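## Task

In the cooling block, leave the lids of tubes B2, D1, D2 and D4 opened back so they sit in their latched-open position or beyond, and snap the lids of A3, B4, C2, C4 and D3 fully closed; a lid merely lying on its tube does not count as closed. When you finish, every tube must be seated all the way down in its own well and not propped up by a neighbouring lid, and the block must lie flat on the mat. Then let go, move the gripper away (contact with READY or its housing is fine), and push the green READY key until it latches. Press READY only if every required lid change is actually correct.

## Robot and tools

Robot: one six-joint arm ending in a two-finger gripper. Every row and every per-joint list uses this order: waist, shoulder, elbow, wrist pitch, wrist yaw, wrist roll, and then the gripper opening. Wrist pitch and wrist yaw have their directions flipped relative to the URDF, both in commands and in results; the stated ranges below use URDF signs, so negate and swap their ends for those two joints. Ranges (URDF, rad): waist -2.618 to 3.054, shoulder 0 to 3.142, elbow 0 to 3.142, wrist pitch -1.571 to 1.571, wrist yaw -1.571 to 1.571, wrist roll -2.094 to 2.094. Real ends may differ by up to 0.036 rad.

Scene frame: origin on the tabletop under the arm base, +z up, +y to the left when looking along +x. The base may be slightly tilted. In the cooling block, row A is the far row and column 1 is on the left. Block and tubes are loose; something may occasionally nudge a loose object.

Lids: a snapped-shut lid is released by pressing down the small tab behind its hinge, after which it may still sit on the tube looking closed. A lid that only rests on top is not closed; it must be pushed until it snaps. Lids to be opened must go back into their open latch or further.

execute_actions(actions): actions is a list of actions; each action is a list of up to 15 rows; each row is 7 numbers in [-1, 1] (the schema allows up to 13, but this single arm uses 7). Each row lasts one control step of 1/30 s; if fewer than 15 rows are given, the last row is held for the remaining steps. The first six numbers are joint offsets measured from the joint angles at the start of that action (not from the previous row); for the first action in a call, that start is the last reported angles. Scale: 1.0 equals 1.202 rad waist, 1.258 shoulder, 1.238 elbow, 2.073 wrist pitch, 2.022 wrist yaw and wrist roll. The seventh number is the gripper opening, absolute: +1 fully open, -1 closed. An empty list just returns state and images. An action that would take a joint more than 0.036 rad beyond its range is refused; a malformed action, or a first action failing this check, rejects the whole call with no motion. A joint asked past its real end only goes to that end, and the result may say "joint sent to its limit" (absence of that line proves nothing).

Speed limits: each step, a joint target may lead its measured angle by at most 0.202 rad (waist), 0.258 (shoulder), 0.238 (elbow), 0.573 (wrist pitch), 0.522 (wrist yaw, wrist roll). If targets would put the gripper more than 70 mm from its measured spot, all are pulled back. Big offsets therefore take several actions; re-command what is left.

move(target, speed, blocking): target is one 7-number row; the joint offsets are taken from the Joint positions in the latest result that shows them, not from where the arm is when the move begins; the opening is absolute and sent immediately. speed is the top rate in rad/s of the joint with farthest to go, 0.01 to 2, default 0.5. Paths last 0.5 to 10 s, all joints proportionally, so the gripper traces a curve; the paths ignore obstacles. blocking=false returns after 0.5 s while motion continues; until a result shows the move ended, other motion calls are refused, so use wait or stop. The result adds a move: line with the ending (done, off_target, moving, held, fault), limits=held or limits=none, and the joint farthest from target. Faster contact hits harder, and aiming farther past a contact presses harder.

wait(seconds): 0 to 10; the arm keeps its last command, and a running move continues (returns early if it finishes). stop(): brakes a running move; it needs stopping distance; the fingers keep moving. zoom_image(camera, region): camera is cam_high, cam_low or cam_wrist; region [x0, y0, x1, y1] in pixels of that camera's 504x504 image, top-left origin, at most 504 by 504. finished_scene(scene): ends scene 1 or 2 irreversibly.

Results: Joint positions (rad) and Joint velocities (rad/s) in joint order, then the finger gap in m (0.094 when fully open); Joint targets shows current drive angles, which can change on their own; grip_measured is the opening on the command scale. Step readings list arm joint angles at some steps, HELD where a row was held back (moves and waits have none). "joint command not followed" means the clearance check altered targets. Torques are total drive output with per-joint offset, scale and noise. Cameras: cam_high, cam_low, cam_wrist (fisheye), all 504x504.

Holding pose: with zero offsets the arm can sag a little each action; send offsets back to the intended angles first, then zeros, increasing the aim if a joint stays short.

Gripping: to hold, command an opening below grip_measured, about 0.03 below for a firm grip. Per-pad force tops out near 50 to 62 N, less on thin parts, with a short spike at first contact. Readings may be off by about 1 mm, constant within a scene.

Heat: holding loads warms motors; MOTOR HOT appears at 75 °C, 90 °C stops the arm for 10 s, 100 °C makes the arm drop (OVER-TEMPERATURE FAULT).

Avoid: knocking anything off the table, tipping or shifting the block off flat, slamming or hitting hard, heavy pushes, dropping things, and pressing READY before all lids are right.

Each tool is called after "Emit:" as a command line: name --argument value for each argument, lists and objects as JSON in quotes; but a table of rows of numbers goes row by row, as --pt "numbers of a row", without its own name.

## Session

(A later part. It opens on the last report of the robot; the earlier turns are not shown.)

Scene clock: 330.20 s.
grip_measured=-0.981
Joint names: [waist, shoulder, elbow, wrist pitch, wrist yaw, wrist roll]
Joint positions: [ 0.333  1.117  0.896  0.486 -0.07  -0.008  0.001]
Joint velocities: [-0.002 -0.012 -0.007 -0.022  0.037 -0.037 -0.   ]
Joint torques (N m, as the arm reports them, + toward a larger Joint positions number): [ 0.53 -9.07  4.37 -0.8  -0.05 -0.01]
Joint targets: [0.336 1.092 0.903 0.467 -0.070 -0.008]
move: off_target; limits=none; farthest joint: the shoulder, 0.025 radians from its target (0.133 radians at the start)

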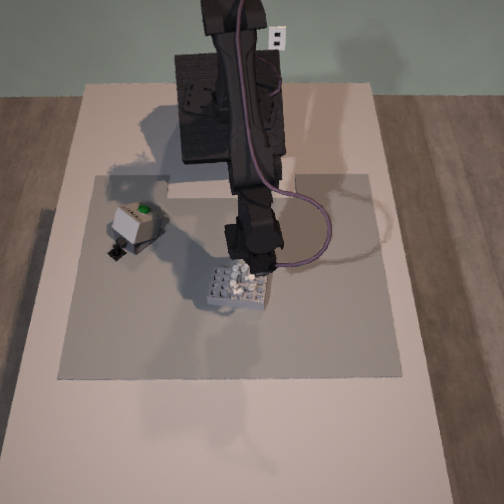

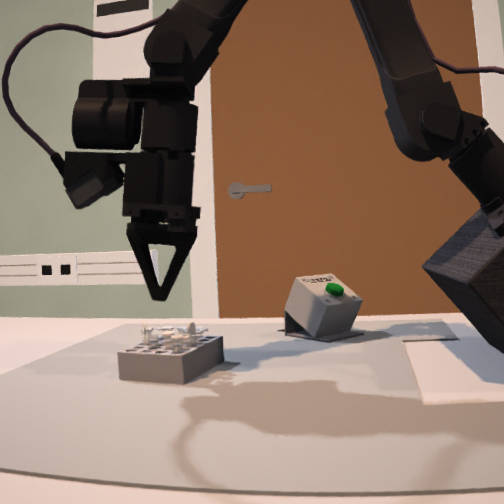

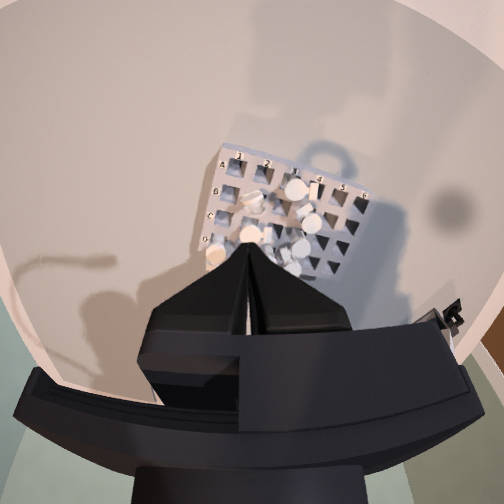

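Emit:
move --target '[0.0591, -0.2202, -0.4491, -0.3333, 0, 0, -1]' --speed 0.4

Emit:
zoom_image --camera "cam_low" --region '[110, 260, 250, 370]'

Emit:
zoom_image --camera "cam_wrist" --region '[170, 140, 370, 300]'

Scene clock: 337.80 s.
grip_measured=-0.981
Joint names: [waist, shoulder, elbow, wrist pitch, wrist yaw, wrist roll]
Joint positions: [ 0.393  0.865  0.347 -0.179 -0.07  -0.008  0.001]
Joint velocities: [ 0.002 -0.012 -0.017  0.022 -0.066  0.051  0.001]
Joint torques (N m, as the arm reports them, + toward a larger Joint positions number): [ 1.22 -6.25  2.74 -1.38 -0.03 -0.01]
Joint targets: [0.404 0.840 0.340 -0.205 -0.070 -0.008]
move: off_target; limits=none; farthest joint: the wrist pitch, 0.026 radians from its target (0.691 radians at the start)

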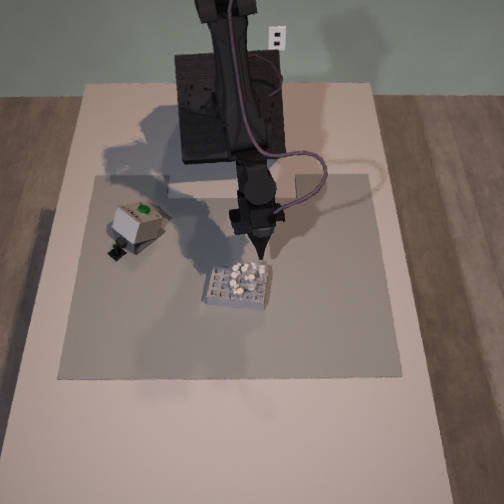

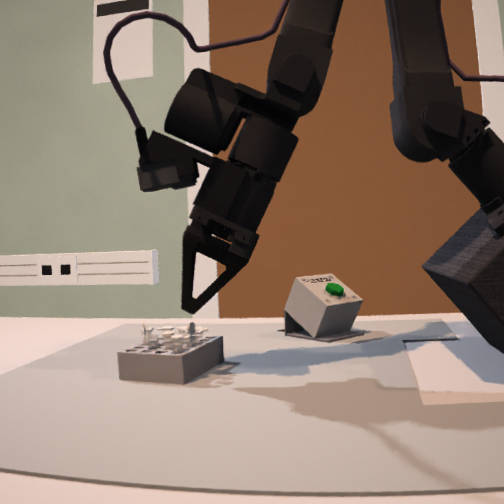

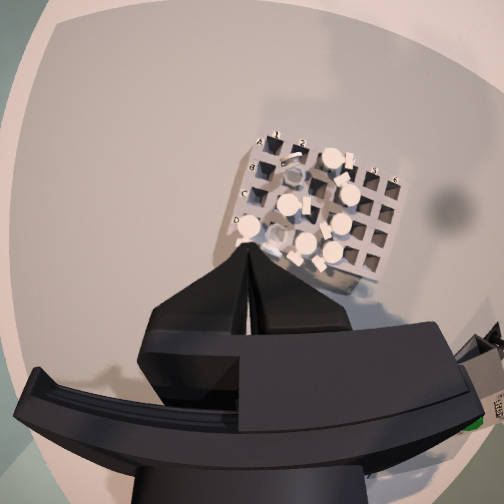

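Region (110, 260, 250, 370) of cam_low's 504x504 image, scaled by 3.600, with more detail than that image has; it fills the top 396 rows of this view, and the rest is white.

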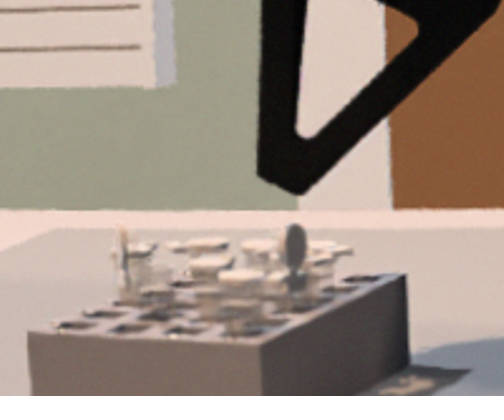

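Region (170, 140, 370, 300) of cam_wrist's 504x504 image, scaled by 2.520, with more detail than that image has; it fills the top 403 rows of this view, and the rest is white.

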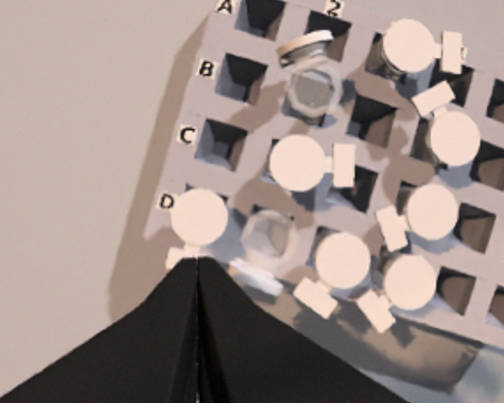

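Emit:
execute_actions --actions '[[[0.004,0.002,0,-0.0134,0.001,0,-1],[0.004,0.0055,0,-0.0148,0.002,0,-1],[0.004,0.0103,0,-0.0169,0.003,0,-1],[0.004,0.0157,0,-0.0192,0.004,0,-1],[0.004,0.0219,0,-0.0218,0.005,0,-1],[0.004,0.028,0,-0.0244,0.006,0,-1],[0.004,0.0342,0,-0.027,0.007,0,-1],[0.004,0.0404,0,-0.0296,0.008,0,-1],[0.004,0.0465,0,-0.0322,0.0084,0,-1],[0.004,0.0527,0,-0.0348,0.0084,0,-1],[0.004,0.0581,0,-0.0372,0.0084,0,-1],[0.004,0.0622,0,-0.0389,0.0084,0,-1],[0.004,0.0657,0,-0.0403,0.0084,0,-1],[0.004,0.0677,0,-0.0412,0.0084,0,-1],[0.004,0.0684,0,-0.0415,0.0084,0,-1]]]'

Emit:
wait --seconds 0.6

Emit:
zoom_image --camera "cam_low" --region '[130, 290, 230, 365]'

Emit:
zoom_image --camera "cam_wrist" --region '[190, 170, 350, 300]'

Scene clock: 351.43 s.
grip_measured=-0.981
Joint names: [waist, shoulder, elbow, wrist pitch, wrist yaw, wrist roll]
Joint positions: [ 0.393  0.943  0.347 -0.225 -0.063 -0.008  0.001]
Joint velocities: [ 0.002  0.095  0.002 -0.051  0.037  0.051 -0.   ]
Joint torques (N m, as the arm reports them, + toward a larger Joint positions number): [ 0.68 -4.31  2.93 -1.38  0.04 -0.01]
Joint targets: [0.398 0.951 0.347 -0.265 -0.053 -0.008]
Step readings (joint positions):
0: [0.393 0.865 0.347 -0.179 -0.070 -0.008]
1: [0.393 0.865 0.347 -0.180 -0.070 -0.008]
2: [0.393 0.865 0.347 -0.180 -0.070 -0.008]
4: [0.393 0.867 0.347 -0.184 -0.070 -0.008]
8: [0.393 0.896 0.347 -0.201 -0.068 -0.008]
15: Joint positions above

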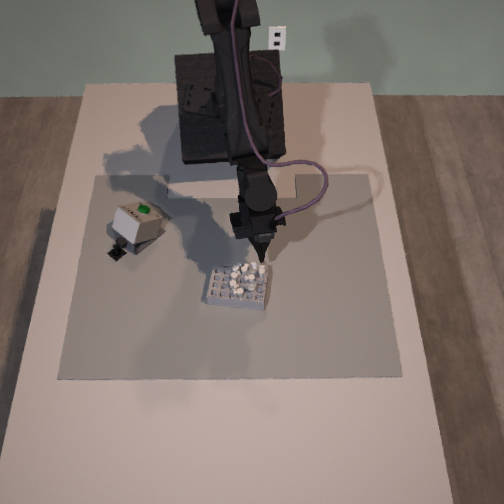

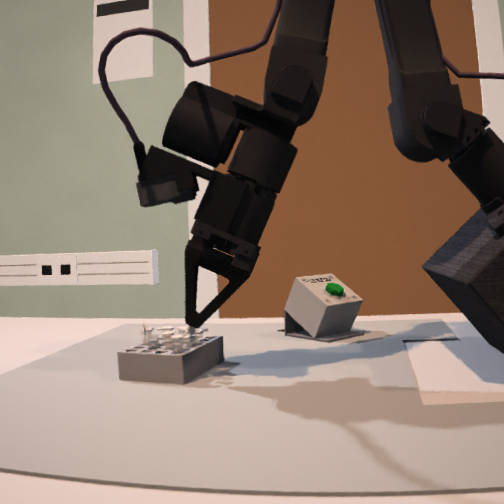

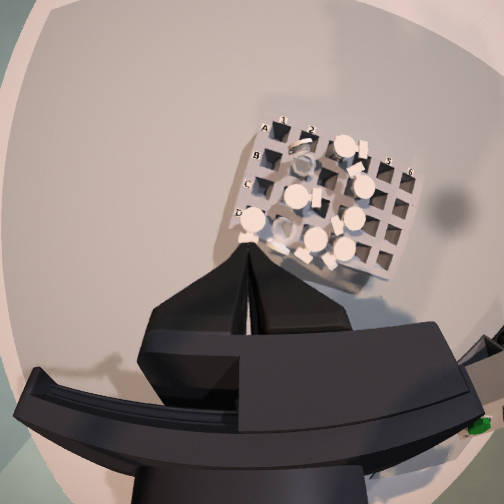

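Scene clock: 352.03 s.
grip_measured=-0.981
Joint names: [waist, shoulder, elbow, wrist pitch, wrist yaw, wrist roll]
Joint positions: [ 0.393  0.946  0.347 -0.239 -0.062 -0.008  0.001]
Joint velocities: [ 0.007 -0.007  0.002 -0.007  0.081  0.051 -0.001]
Joint torques (N m, as the arm reports them, + toward a larger Joint positions number): [ 0.68 -4.05  2.92 -1.36  0.05 -0.01]
Joint targets: [0.398 0.951 0.347 -0.265 -0.053 -0.008]
wait: 0.60 s; at rest by 0.47 s

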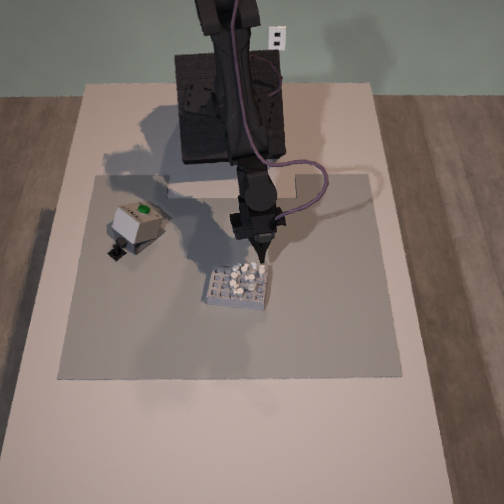

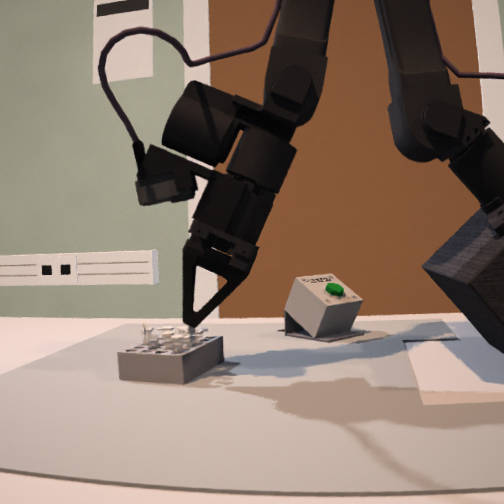

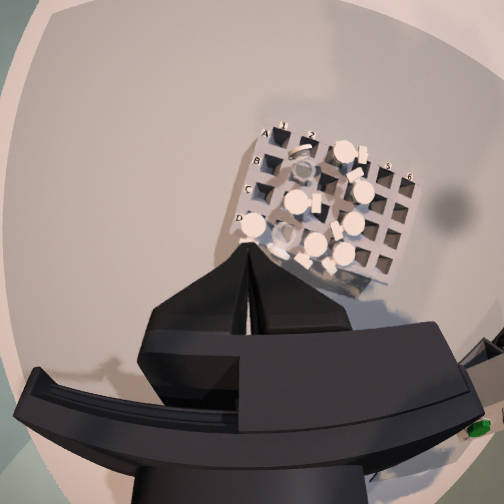

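Region (130, 290, 230, 365) of cam_low's 504x504 image, scaled by 5.040, with more detail than that image has; it fills the top 378 rows of this view, and the rest is white.

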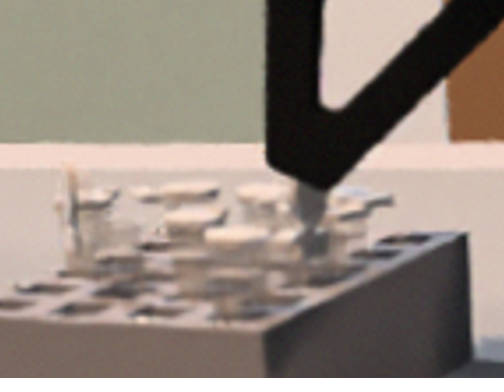

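Region (190, 170, 350, 300) of cam_wrist's 504x504 image, scaled by 3.150, with more detail than that image has; it fills the top 410 rows of this view, and the rest is white.

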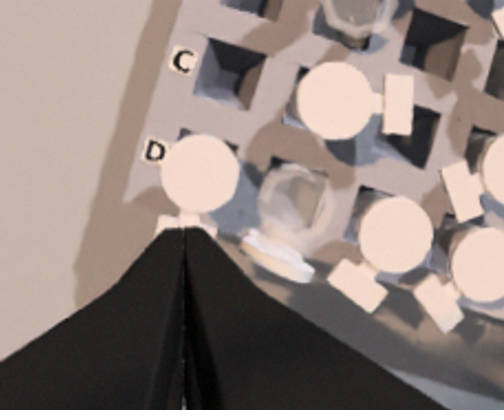

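Emit:
execute_actions --actions '[[[0.004,0.005,0,-0.0145,0.002,0,-1],[0.004,0.007,0,-0.0165,0.002,0,-1],[0.004,0.01,0,-0.0185,0.002,0,-1],[0.004,0.0135,0,-0.0205,0.002,0,-1],[0.004,0.017,0,-0.0225,0.002,0,-1],[0.004,0.0205,0,-0.0245,0.002,0,-1],[0.004,0.024,0,-0.0265,0.002,0,-1],[0.004,0.0275,0,-0.028,0.002,0,-1],[0.004,0.031,0,-0.0295,0.002,0,-1],[0.004,0.0345,0,-0.0305,0.002,0,-1],[0.004,0.038,0,-0.0314,0.002,0,-1],[0.004,0.041,0,-0.0314,0.002,0,-1],[0.004,0.0435,0,-0.0314,0.002,0,-1],[0.004,0.0452,0,-0.0314,0.002,0,-1],[0.004,0.0461,0,-0.0314,0.002,0,-1]]]'

Emit:
wait --seconds 0.6

Emit:
zoom_image --camera "cam_low" --region '[130, 290, 230, 365]'

Emit:
zoom_image --camera "cam_wrist" --region '[190, 170, 350, 300]'

Scene clock: 362.33 s.
grip_measured=-0.981
Joint names: [waist, shoulder, elbow, wrist pitch, wrist yaw, wrist roll]
Joint positions: [ 0.393  0.995  0.347 -0.275 -0.062 -0.008  0.001]
Joint velocities: [ 0.002  0.066  0.007 -0.051  0.037 -0.007  0.   ]
Joint torques (N m, as the arm reports them, + toward a larger Joint positions number): [ 0.7  -4.29  2.7  -1.38  0.01 -0.01]
Joint targets: [0.398 1.004 0.347 -0.305 -0.058 -0.008]
Step readings (joint positions):
0: [0.393 0.946 0.347 -0.240 -0.062 -0.008]
1: [0.393 0.946 0.347 -0.240 -0.062 -0.008]
2: [0.393 0.946 0.347 -0.241 -0.062 -0.008]
4: [0.393 0.947 0.347 -0.246 -0.062 -0.008]
8: [0.393 0.967 0.347 -0.260 -0.062 -0.008]
15: Joint positions above

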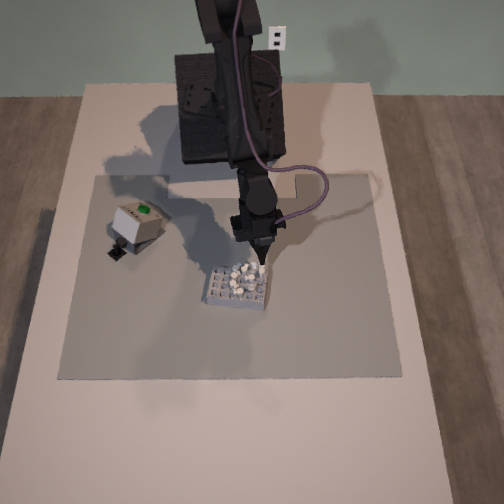

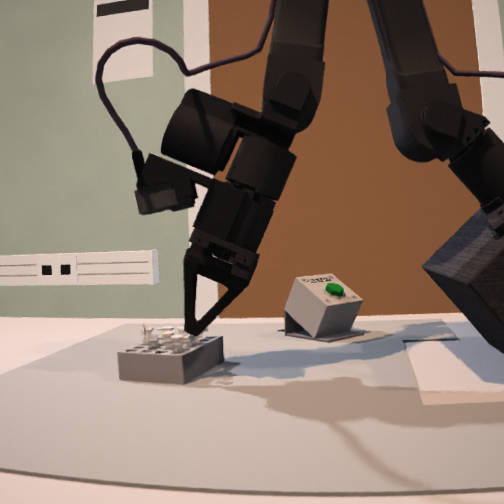

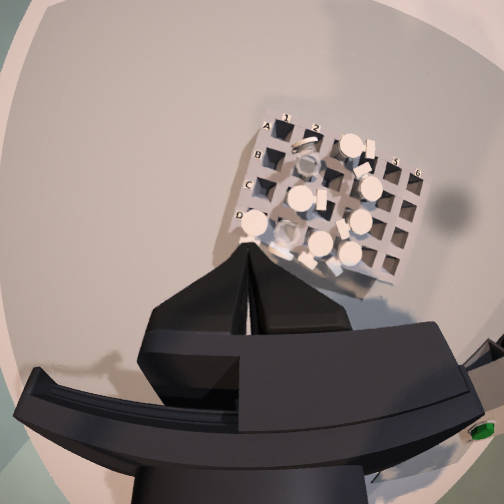

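Scene clock: 362.93 s.
grip_measured=-0.981
Joint names: [waist, shoulder, elbow, wrist pitch, wrist yaw, wrist roll]
Joint positions: [ 0.393  0.998  0.347 -0.28  -0.062 -0.008  0.001]
Joint velocities: [-0.007  0.002 -0.022  0.081 -0.007 -0.051  0.   ]
Joint torques (N m, as the arm reports them, + toward a larger Joint positions number): [ 0.71 -4.2   2.67 -1.35  0.02 -0.01]
Joint targets: [0.398 1.004 0.347 -0.305 -0.058 -0.008]
wait: 0.60 s; at rest by 0.37 s

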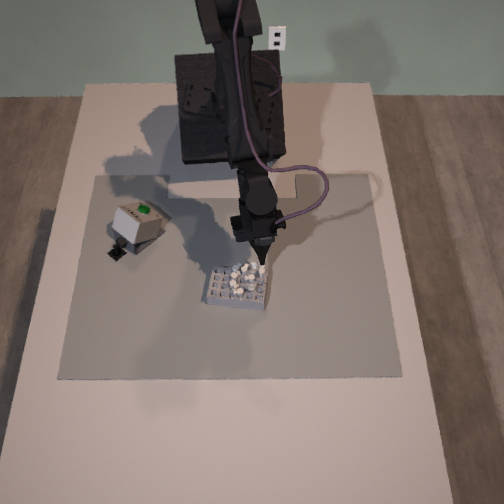

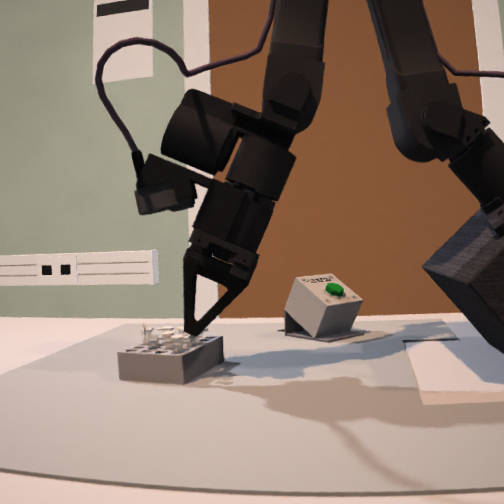

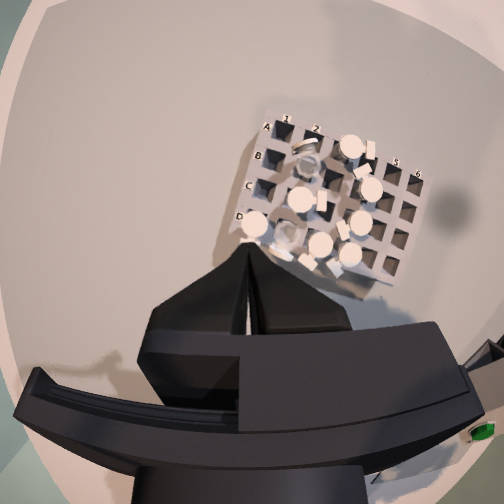

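Region (130, 290, 230, 365) of cam_low's 504x504 image, scaled by 5.040, with more detail than that image has; it fills the top 378 rows of this view, and the rest is white.

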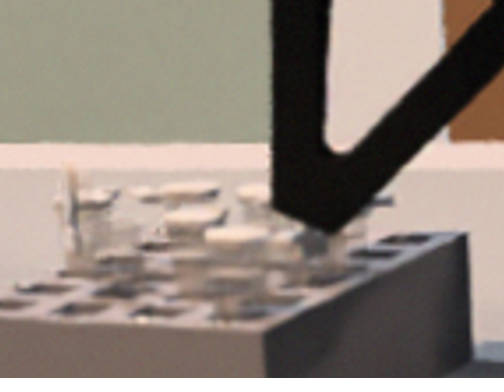

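Region (190, 170, 350, 300) of cam_wrist's 504x504 image, scaled by 3.150, with more detail than that image has; it fills the top 410 rows of this view, and the rest is white.

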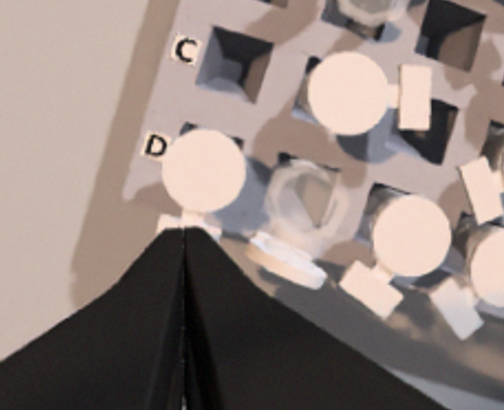

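Emit:
execute_actions --actions '[[[0.004,0.006,-0.002,-0.0133,0.002,0,-1],[0.004,0.0078,-0.002,-0.0145,0.002,0,-1],[0.004,0.0096,-0.002,-0.0157,0.002,0,-1],[0.004,0.0114,-0.002,-0.0169,0.002,0,-1],[0.004,0.0132,-0.002,-0.0181,0.002,0,-1],[0.004,0.015,-0.002,-0.0192,0.002,0,-1],[0.004,0.0168,-0.002,-0.0203,0.002,0,-1],[0.004,0.0186,-0.002,-0.0214,0.002,0,-1],[0.004,0.0204,-0.002,-0.0224,0.002,0,-1],[0.004,0.0222,-0.002,-0.0234,0.002,0,-1],[0.004,0.024,-0.002,-0.0243,0.002,0,-1],[0.004,0.0258,-0.002,-0.025,0.002,0,-1],[0.004,0.0276,-0.002,-0.0256,0.002,0,-1],[0.004,0.029,-0.002,-0.0256,0.002,0,-1],[0.004,0.0302,-0.002,-0.0256,0.002,0,-1]]]'

Emit:
wait --seconds 0.5

Emit:
zoom_image --camera "cam_low" --region '[130, 290, 230, 365]'

Emit:
zoom_image --camera "cam_wrist" --region '[190, 170, 350, 300]'

Scene clock: 371.67 s.
grip_measured=-0.981
Joint names: [waist, shoulder, elbow, wrist pitch, wrist yaw, wrist roll]
Joint positions: [ 0.393  1.023  0.347 -0.304 -0.062 -0.008  0.001]
Joint velocities: [ 0.007  0.012  0.007 -0.007 -0.11  -0.095 -0.   ]
Joint torques (N m, as the arm reports them, + toward a larger Joint positions number): [ 0.76 -3.82  2.44 -1.38  0.02 -0.01]
Joint targets: [0.398 1.036 0.344 -0.333 -0.058 -0.008]
Step readings (joint positions):
0: [0.393 0.998 0.347 -0.280 -0.062 -0.008]
1: [0.393 0.998 0.347 -0.280 -0.062 -0.008]
2: [0.393 0.998 0.347 -0.281 -0.062 -0.008]
4: [0.393 0.999 0.347 -0.283 -0.062 -0.008]
8: [0.393 1.011 0.347 -0.291 -0.062 -0.008]
15: Joint positions above

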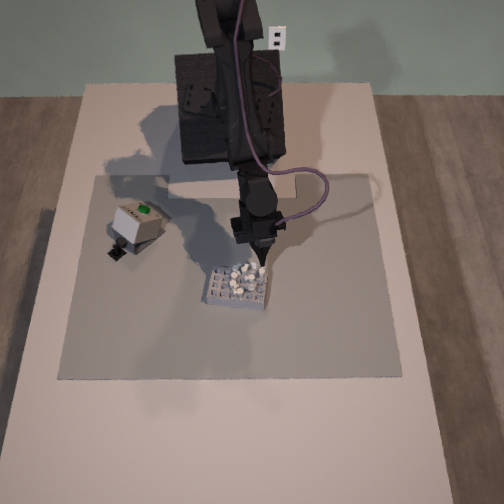

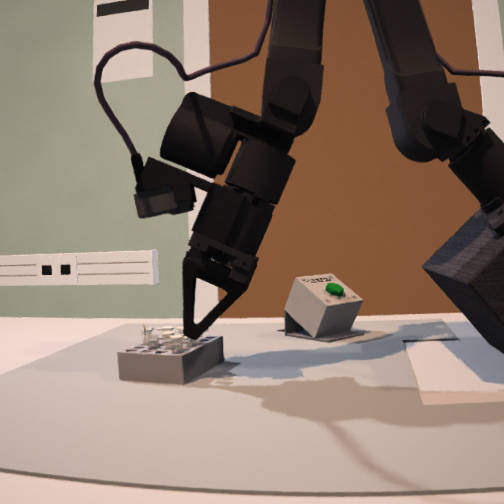

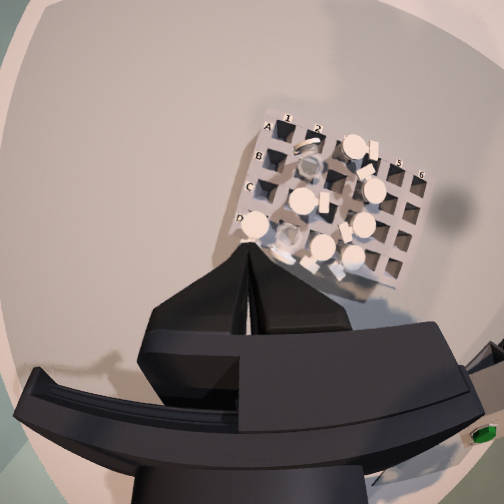

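Scene clock: 372.17 s.
grip_measured=-0.981
Joint names: [waist, shoulder, elbow, wrist pitch, wrist yaw, wrist roll]
Joint positions: [ 0.393  1.023  0.347 -0.305 -0.061 -0.008  0.001]
Joint velocities: [-0.007 -0.002 -0.002 -0.037  0.022  0.007 -0.001]
Joint torques (N m, as the arm reports them, + toward a larger Joint positions number): [ 0.73 -3.63  2.41 -1.37  0.01 -0.01]
Joint targets: [0.398 1.036 0.344 -0.333 -0.058 -0.008]
wait: 0.50 s; at rest by 0.17 s

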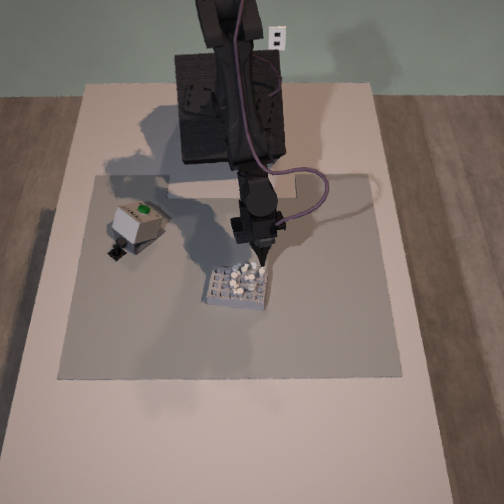

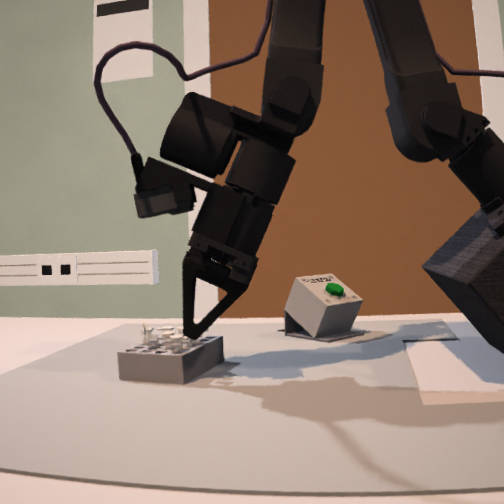

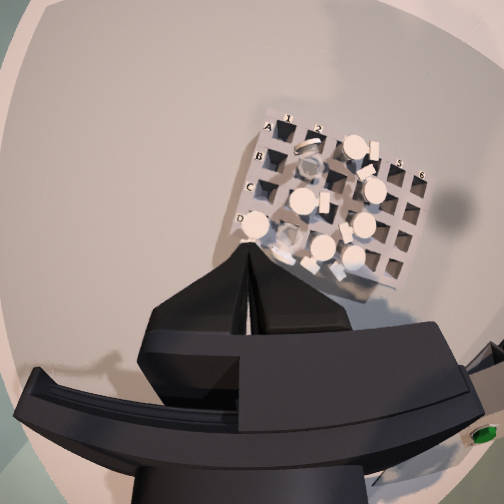

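Region (130, 290, 230, 365) of cam_low's 504x504 image, scaled by 5.040, with more detail than that image has; it fills the top 378 rows of this view, and the rest is white.

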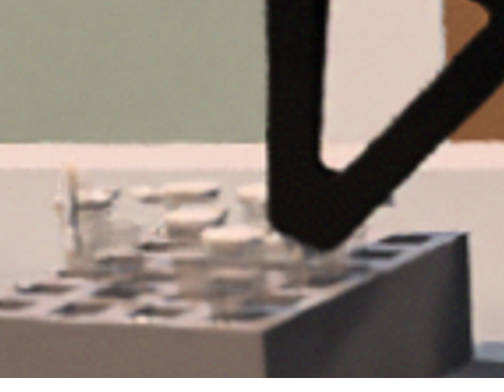

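Region (190, 170, 350, 300) of cam_wrist's 504x504 image, scaled by 3.150, with more detail than that image has; it fills the top 410 rows of this view, and the rest is white.

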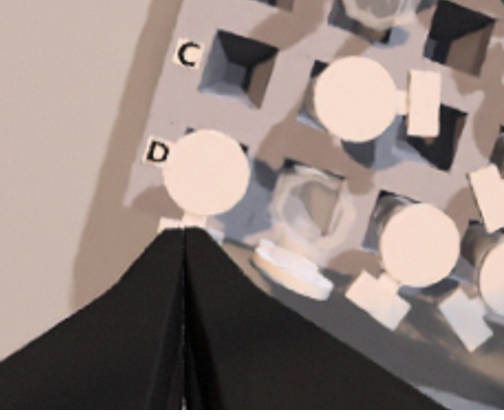

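Emit:
execute_actions --actions '[[[0.004,0.0112,-0.002,-0.01,0.002,0,-1],[0.004,0.0122,-0.002,-0.008,0.002,0,-1],[0.004,0.0132,-0.002,-0.007,0.002,0,-1],[0.004,0.0142,-0.002,-0.007,0.002,0,-1],[0.004,0.0152,-0.002,-0.007,0.002,0,-1],[0.004,0.0162,-0.002,-0.007,0.002,0,-1],[0.004,0.0172,-0.002,-0.007,0.002,0,-1],[0.004,0.0182,-0.002,-0.007,0.002,0,-1],[0.004,0.0192,-0.002,-0.007,0.002,0,-1],[0.004,0.0202,-0.002,-0.007,0.002,0,-1],[0.004,0.0212,-0.002,-0.007,0.002,0,-1],[0.004,0.0222,-0.002,-0.007,0.002,0,-1]]]'

Emit:
wait --seconds 0.4

Emit:
zoom_image --camera "cam_low" --region '[130, 290, 230, 365]'

Emit:
zoom_image --camera "cam_wrist" --region '[190, 170, 350, 300]'

Scene clock: 380.27 s.
grip_measured=-0.981
Joint names: [waist, shoulder, elbow, wrist pitch, wrist yaw, wrist roll]
Joint positions: [ 0.393  1.026  0.347 -0.307 -0.06  -0.008  0.001]
Joint velocities: [-0.007 -0.002  0.002  0.022 -0.007  0.037 -0.   ]
Joint torques (N m, as the arm reports them, + toward a larger Joint positions number): [ 0.72 -2.69  2.36 -1.22  0.   -0.02]
Joint targets: [0.398 1.051 0.344 -0.320 -0.058 -0.008]
Step readings (joint positions):
0: [0.393 1.023 0.347 -0.305 -0.061 -0.008]
1: [0.393 1.023 0.347 -0.305 -0.061 -0.008]
2: [0.393 1.023 0.347 -0.305 -0.061 -0.008]
4: [0.393 1.023 0.347 -0.305 -0.061 -0.008]
8: [0.393 1.026 0.347 -0.306 -0.061 -0.008]
15: Joint positions above

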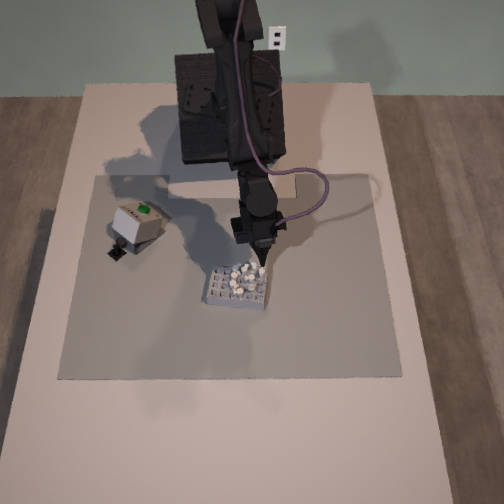

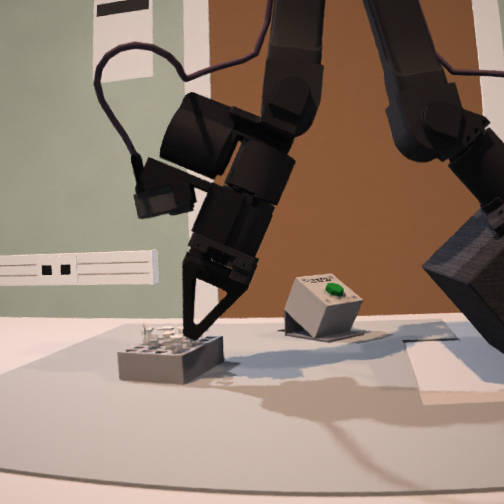

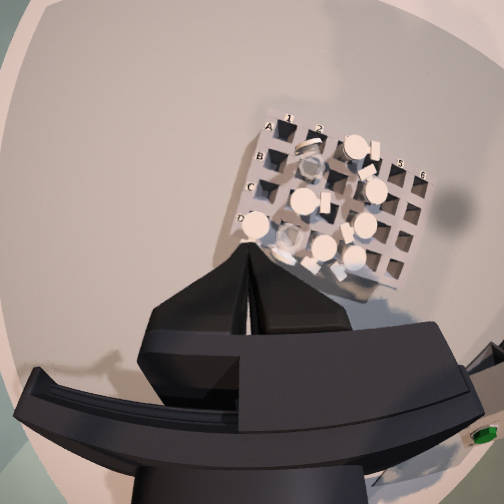

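Scene clock: 380.67 s.
grip_measured=-0.981
Joint names: [waist, shoulder, elbow, wrist pitch, wrist yaw, wrist roll]
Joint positions: [ 0.393  1.026  0.347 -0.307 -0.06  -0.008  0.001]
Joint velocities: [ 0.002 -0.002  0.002 -0.007  0.037 -0.037 -0.   ]
Joint torques (N m, as the arm reports them, + toward a larger Joint positions number): [ 0.71 -2.66  2.39 -1.23  0.01 -0.01]
Joint targets: [0.398 1.051 0.344 -0.320 -0.058 -0.008]
wait: 0.40 s; at rest by 0.17 s

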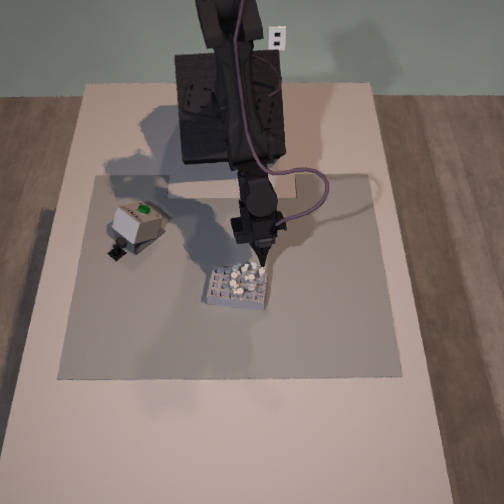

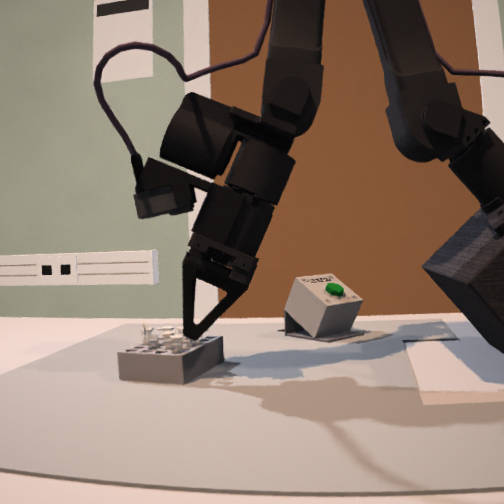

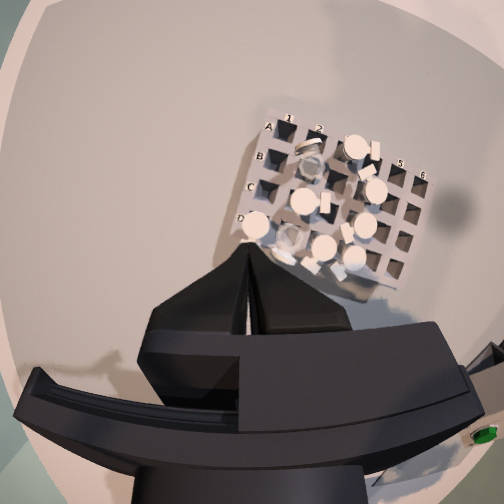

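Region (130, 290, 230, 365) of cam_low's 504x504 image, scaled by 5.040, with more detail than that image has; it fills the top 378 rows of this view, and the rest is white.

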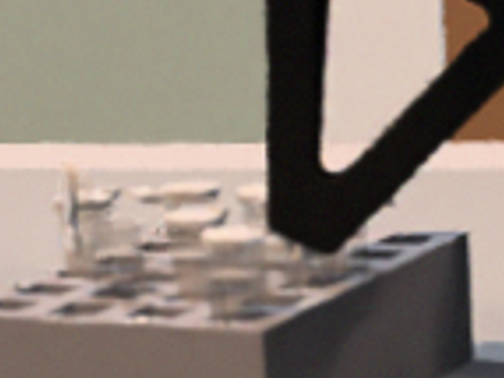

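Region (190, 170, 350, 300) of cam_wrist's 504x504 image, scaled by 3.150, with more detail than that image has; it fills the top 410 rows of this view, and the rest is white.

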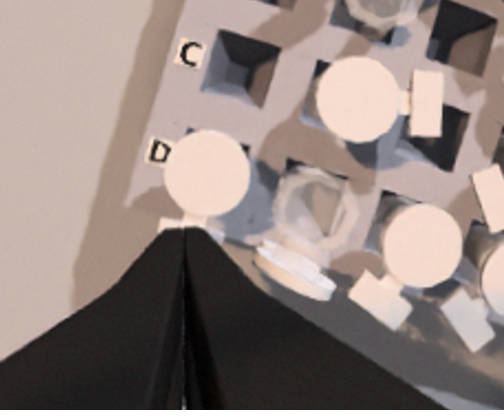

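Emit:
execute_actions --actions '[]'

Scene clock: 394.83 s.
grip_measured=-0.981
Joint names: [waist, shoulder, elbow, wrist pitch, wrist yaw, wrist roll]
Joint positions: [ 0.393  1.026  0.347 -0.307 -0.06  -0.008  0.001]
Joint velocities: [-0.012  0.002 -0.022  0.037  0.095 -0.037  0.   ]
Joint torques (N m, as the arm reports them, + toward a larger Joint positions number): [ 0.73 -2.65  2.37 -1.22  0.01  0.  ]
Joint targets: [0.398 1.051 0.344 -0.320 -0.058 -0.008]

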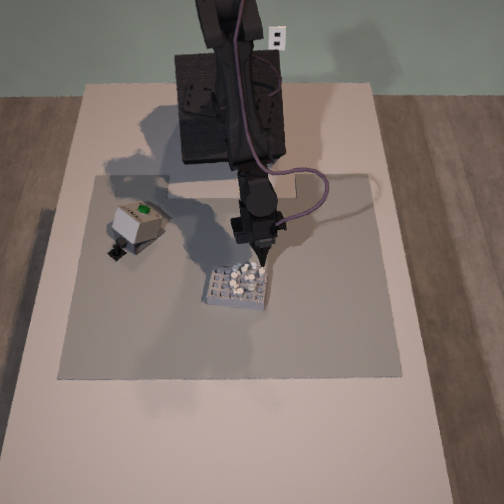

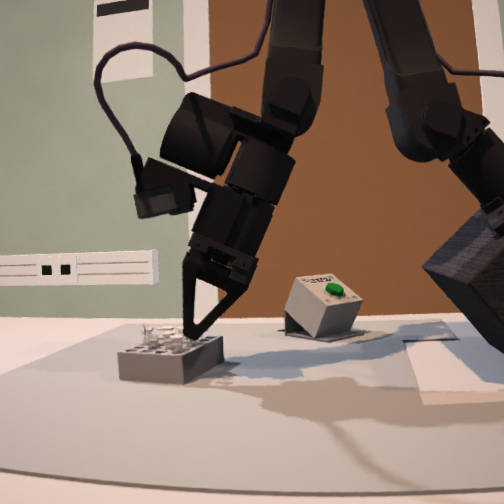

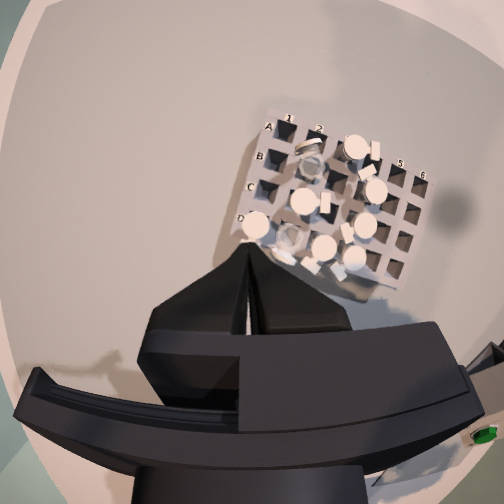

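Emit:
zoom_image --camera "cam_low" --region '[130, 290, 230, 365]'

Emit:
zoom_image --camera "cam_wrist" --region '[190, 170, 350, 300]'

Region (130, 290, 230, 365) of cam_low's 504x504 image, scaled by 5.040, with more detail than that image has; it fills the top 378 rows of this view, and the rest is white.

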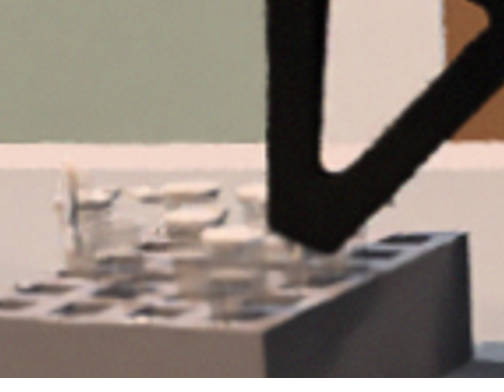

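Region (190, 170, 350, 300) of cam_wrist's 504x504 image, scaled by 3.150, with more detail than that image has; it fills the top 410 rows of this view, and the rest is white.

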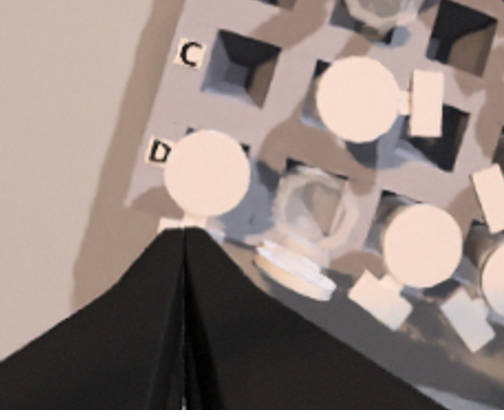

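Emit:
move --target '[0.004, -0.06, 0.0, 0.02, 0.0, 0.0, -1]' --speed 0.1

Emit:
zoom_image --camera "cam_low" --region '[130, 290, 230, 365]'

Emit:
zoom_image --camera "cam_wrist" --region '[190, 170, 350, 300]'

Scene clock: 403.00 s.
grip_measured=-0.981
Joint names: [waist, shoulder, elbow, wrist pitch, wrist yaw, wrist roll]
Joint positions: [ 0.393  0.974  0.347 -0.267 -0.06  -0.008  0.001]
Joint velocities: [-0.012 -0.007  0.017  0.037 -0.051 -0.037 -0.   ]
Joint torques (N m, as the arm reports them, + toward a larger Joint positions number): [ 0.69 -6.54  2.82 -1.12 -0.02 -0.01]
Joint targets: [0.398 0.951 0.347 -0.265 -0.060 -0.008]
move: off_target; limits=none; farthest joint: the shoulder, 0.024 radians from its target (0.076 radians at the start)

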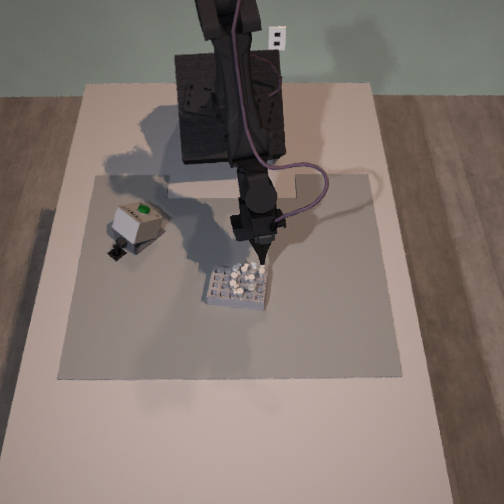

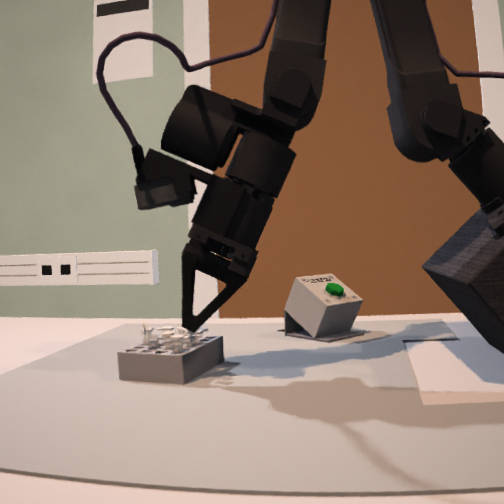

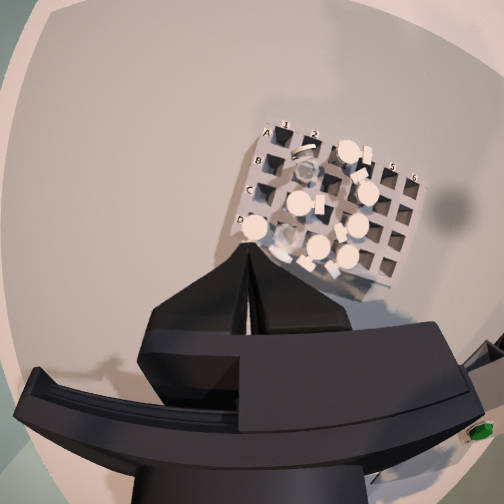

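Region (130, 290, 230, 365) of cam_low's 504x504 image, scaled by 5.040, with more detail than that image has; it fills the top 378 rows of this view, and the rest is white.

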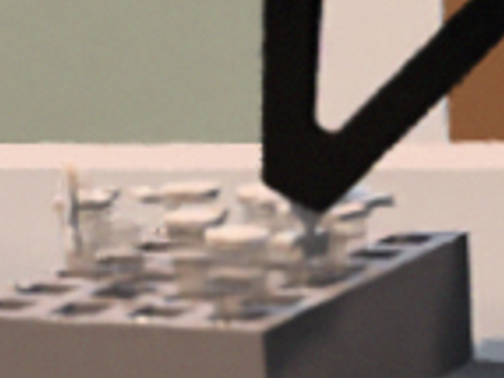

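Region (190, 170, 350, 300) of cam_wrist's 504x504 image, scaled by 3.150, with more detail than that image has; it fills the top 410 rows of this view, and the rest is white.

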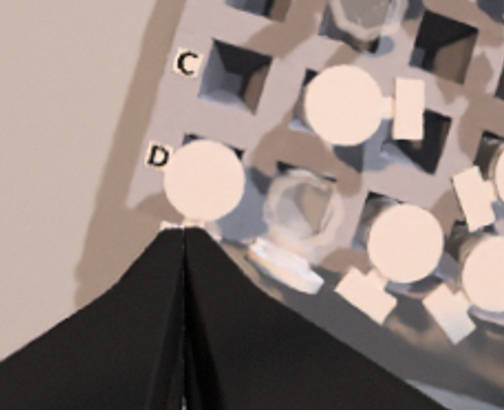

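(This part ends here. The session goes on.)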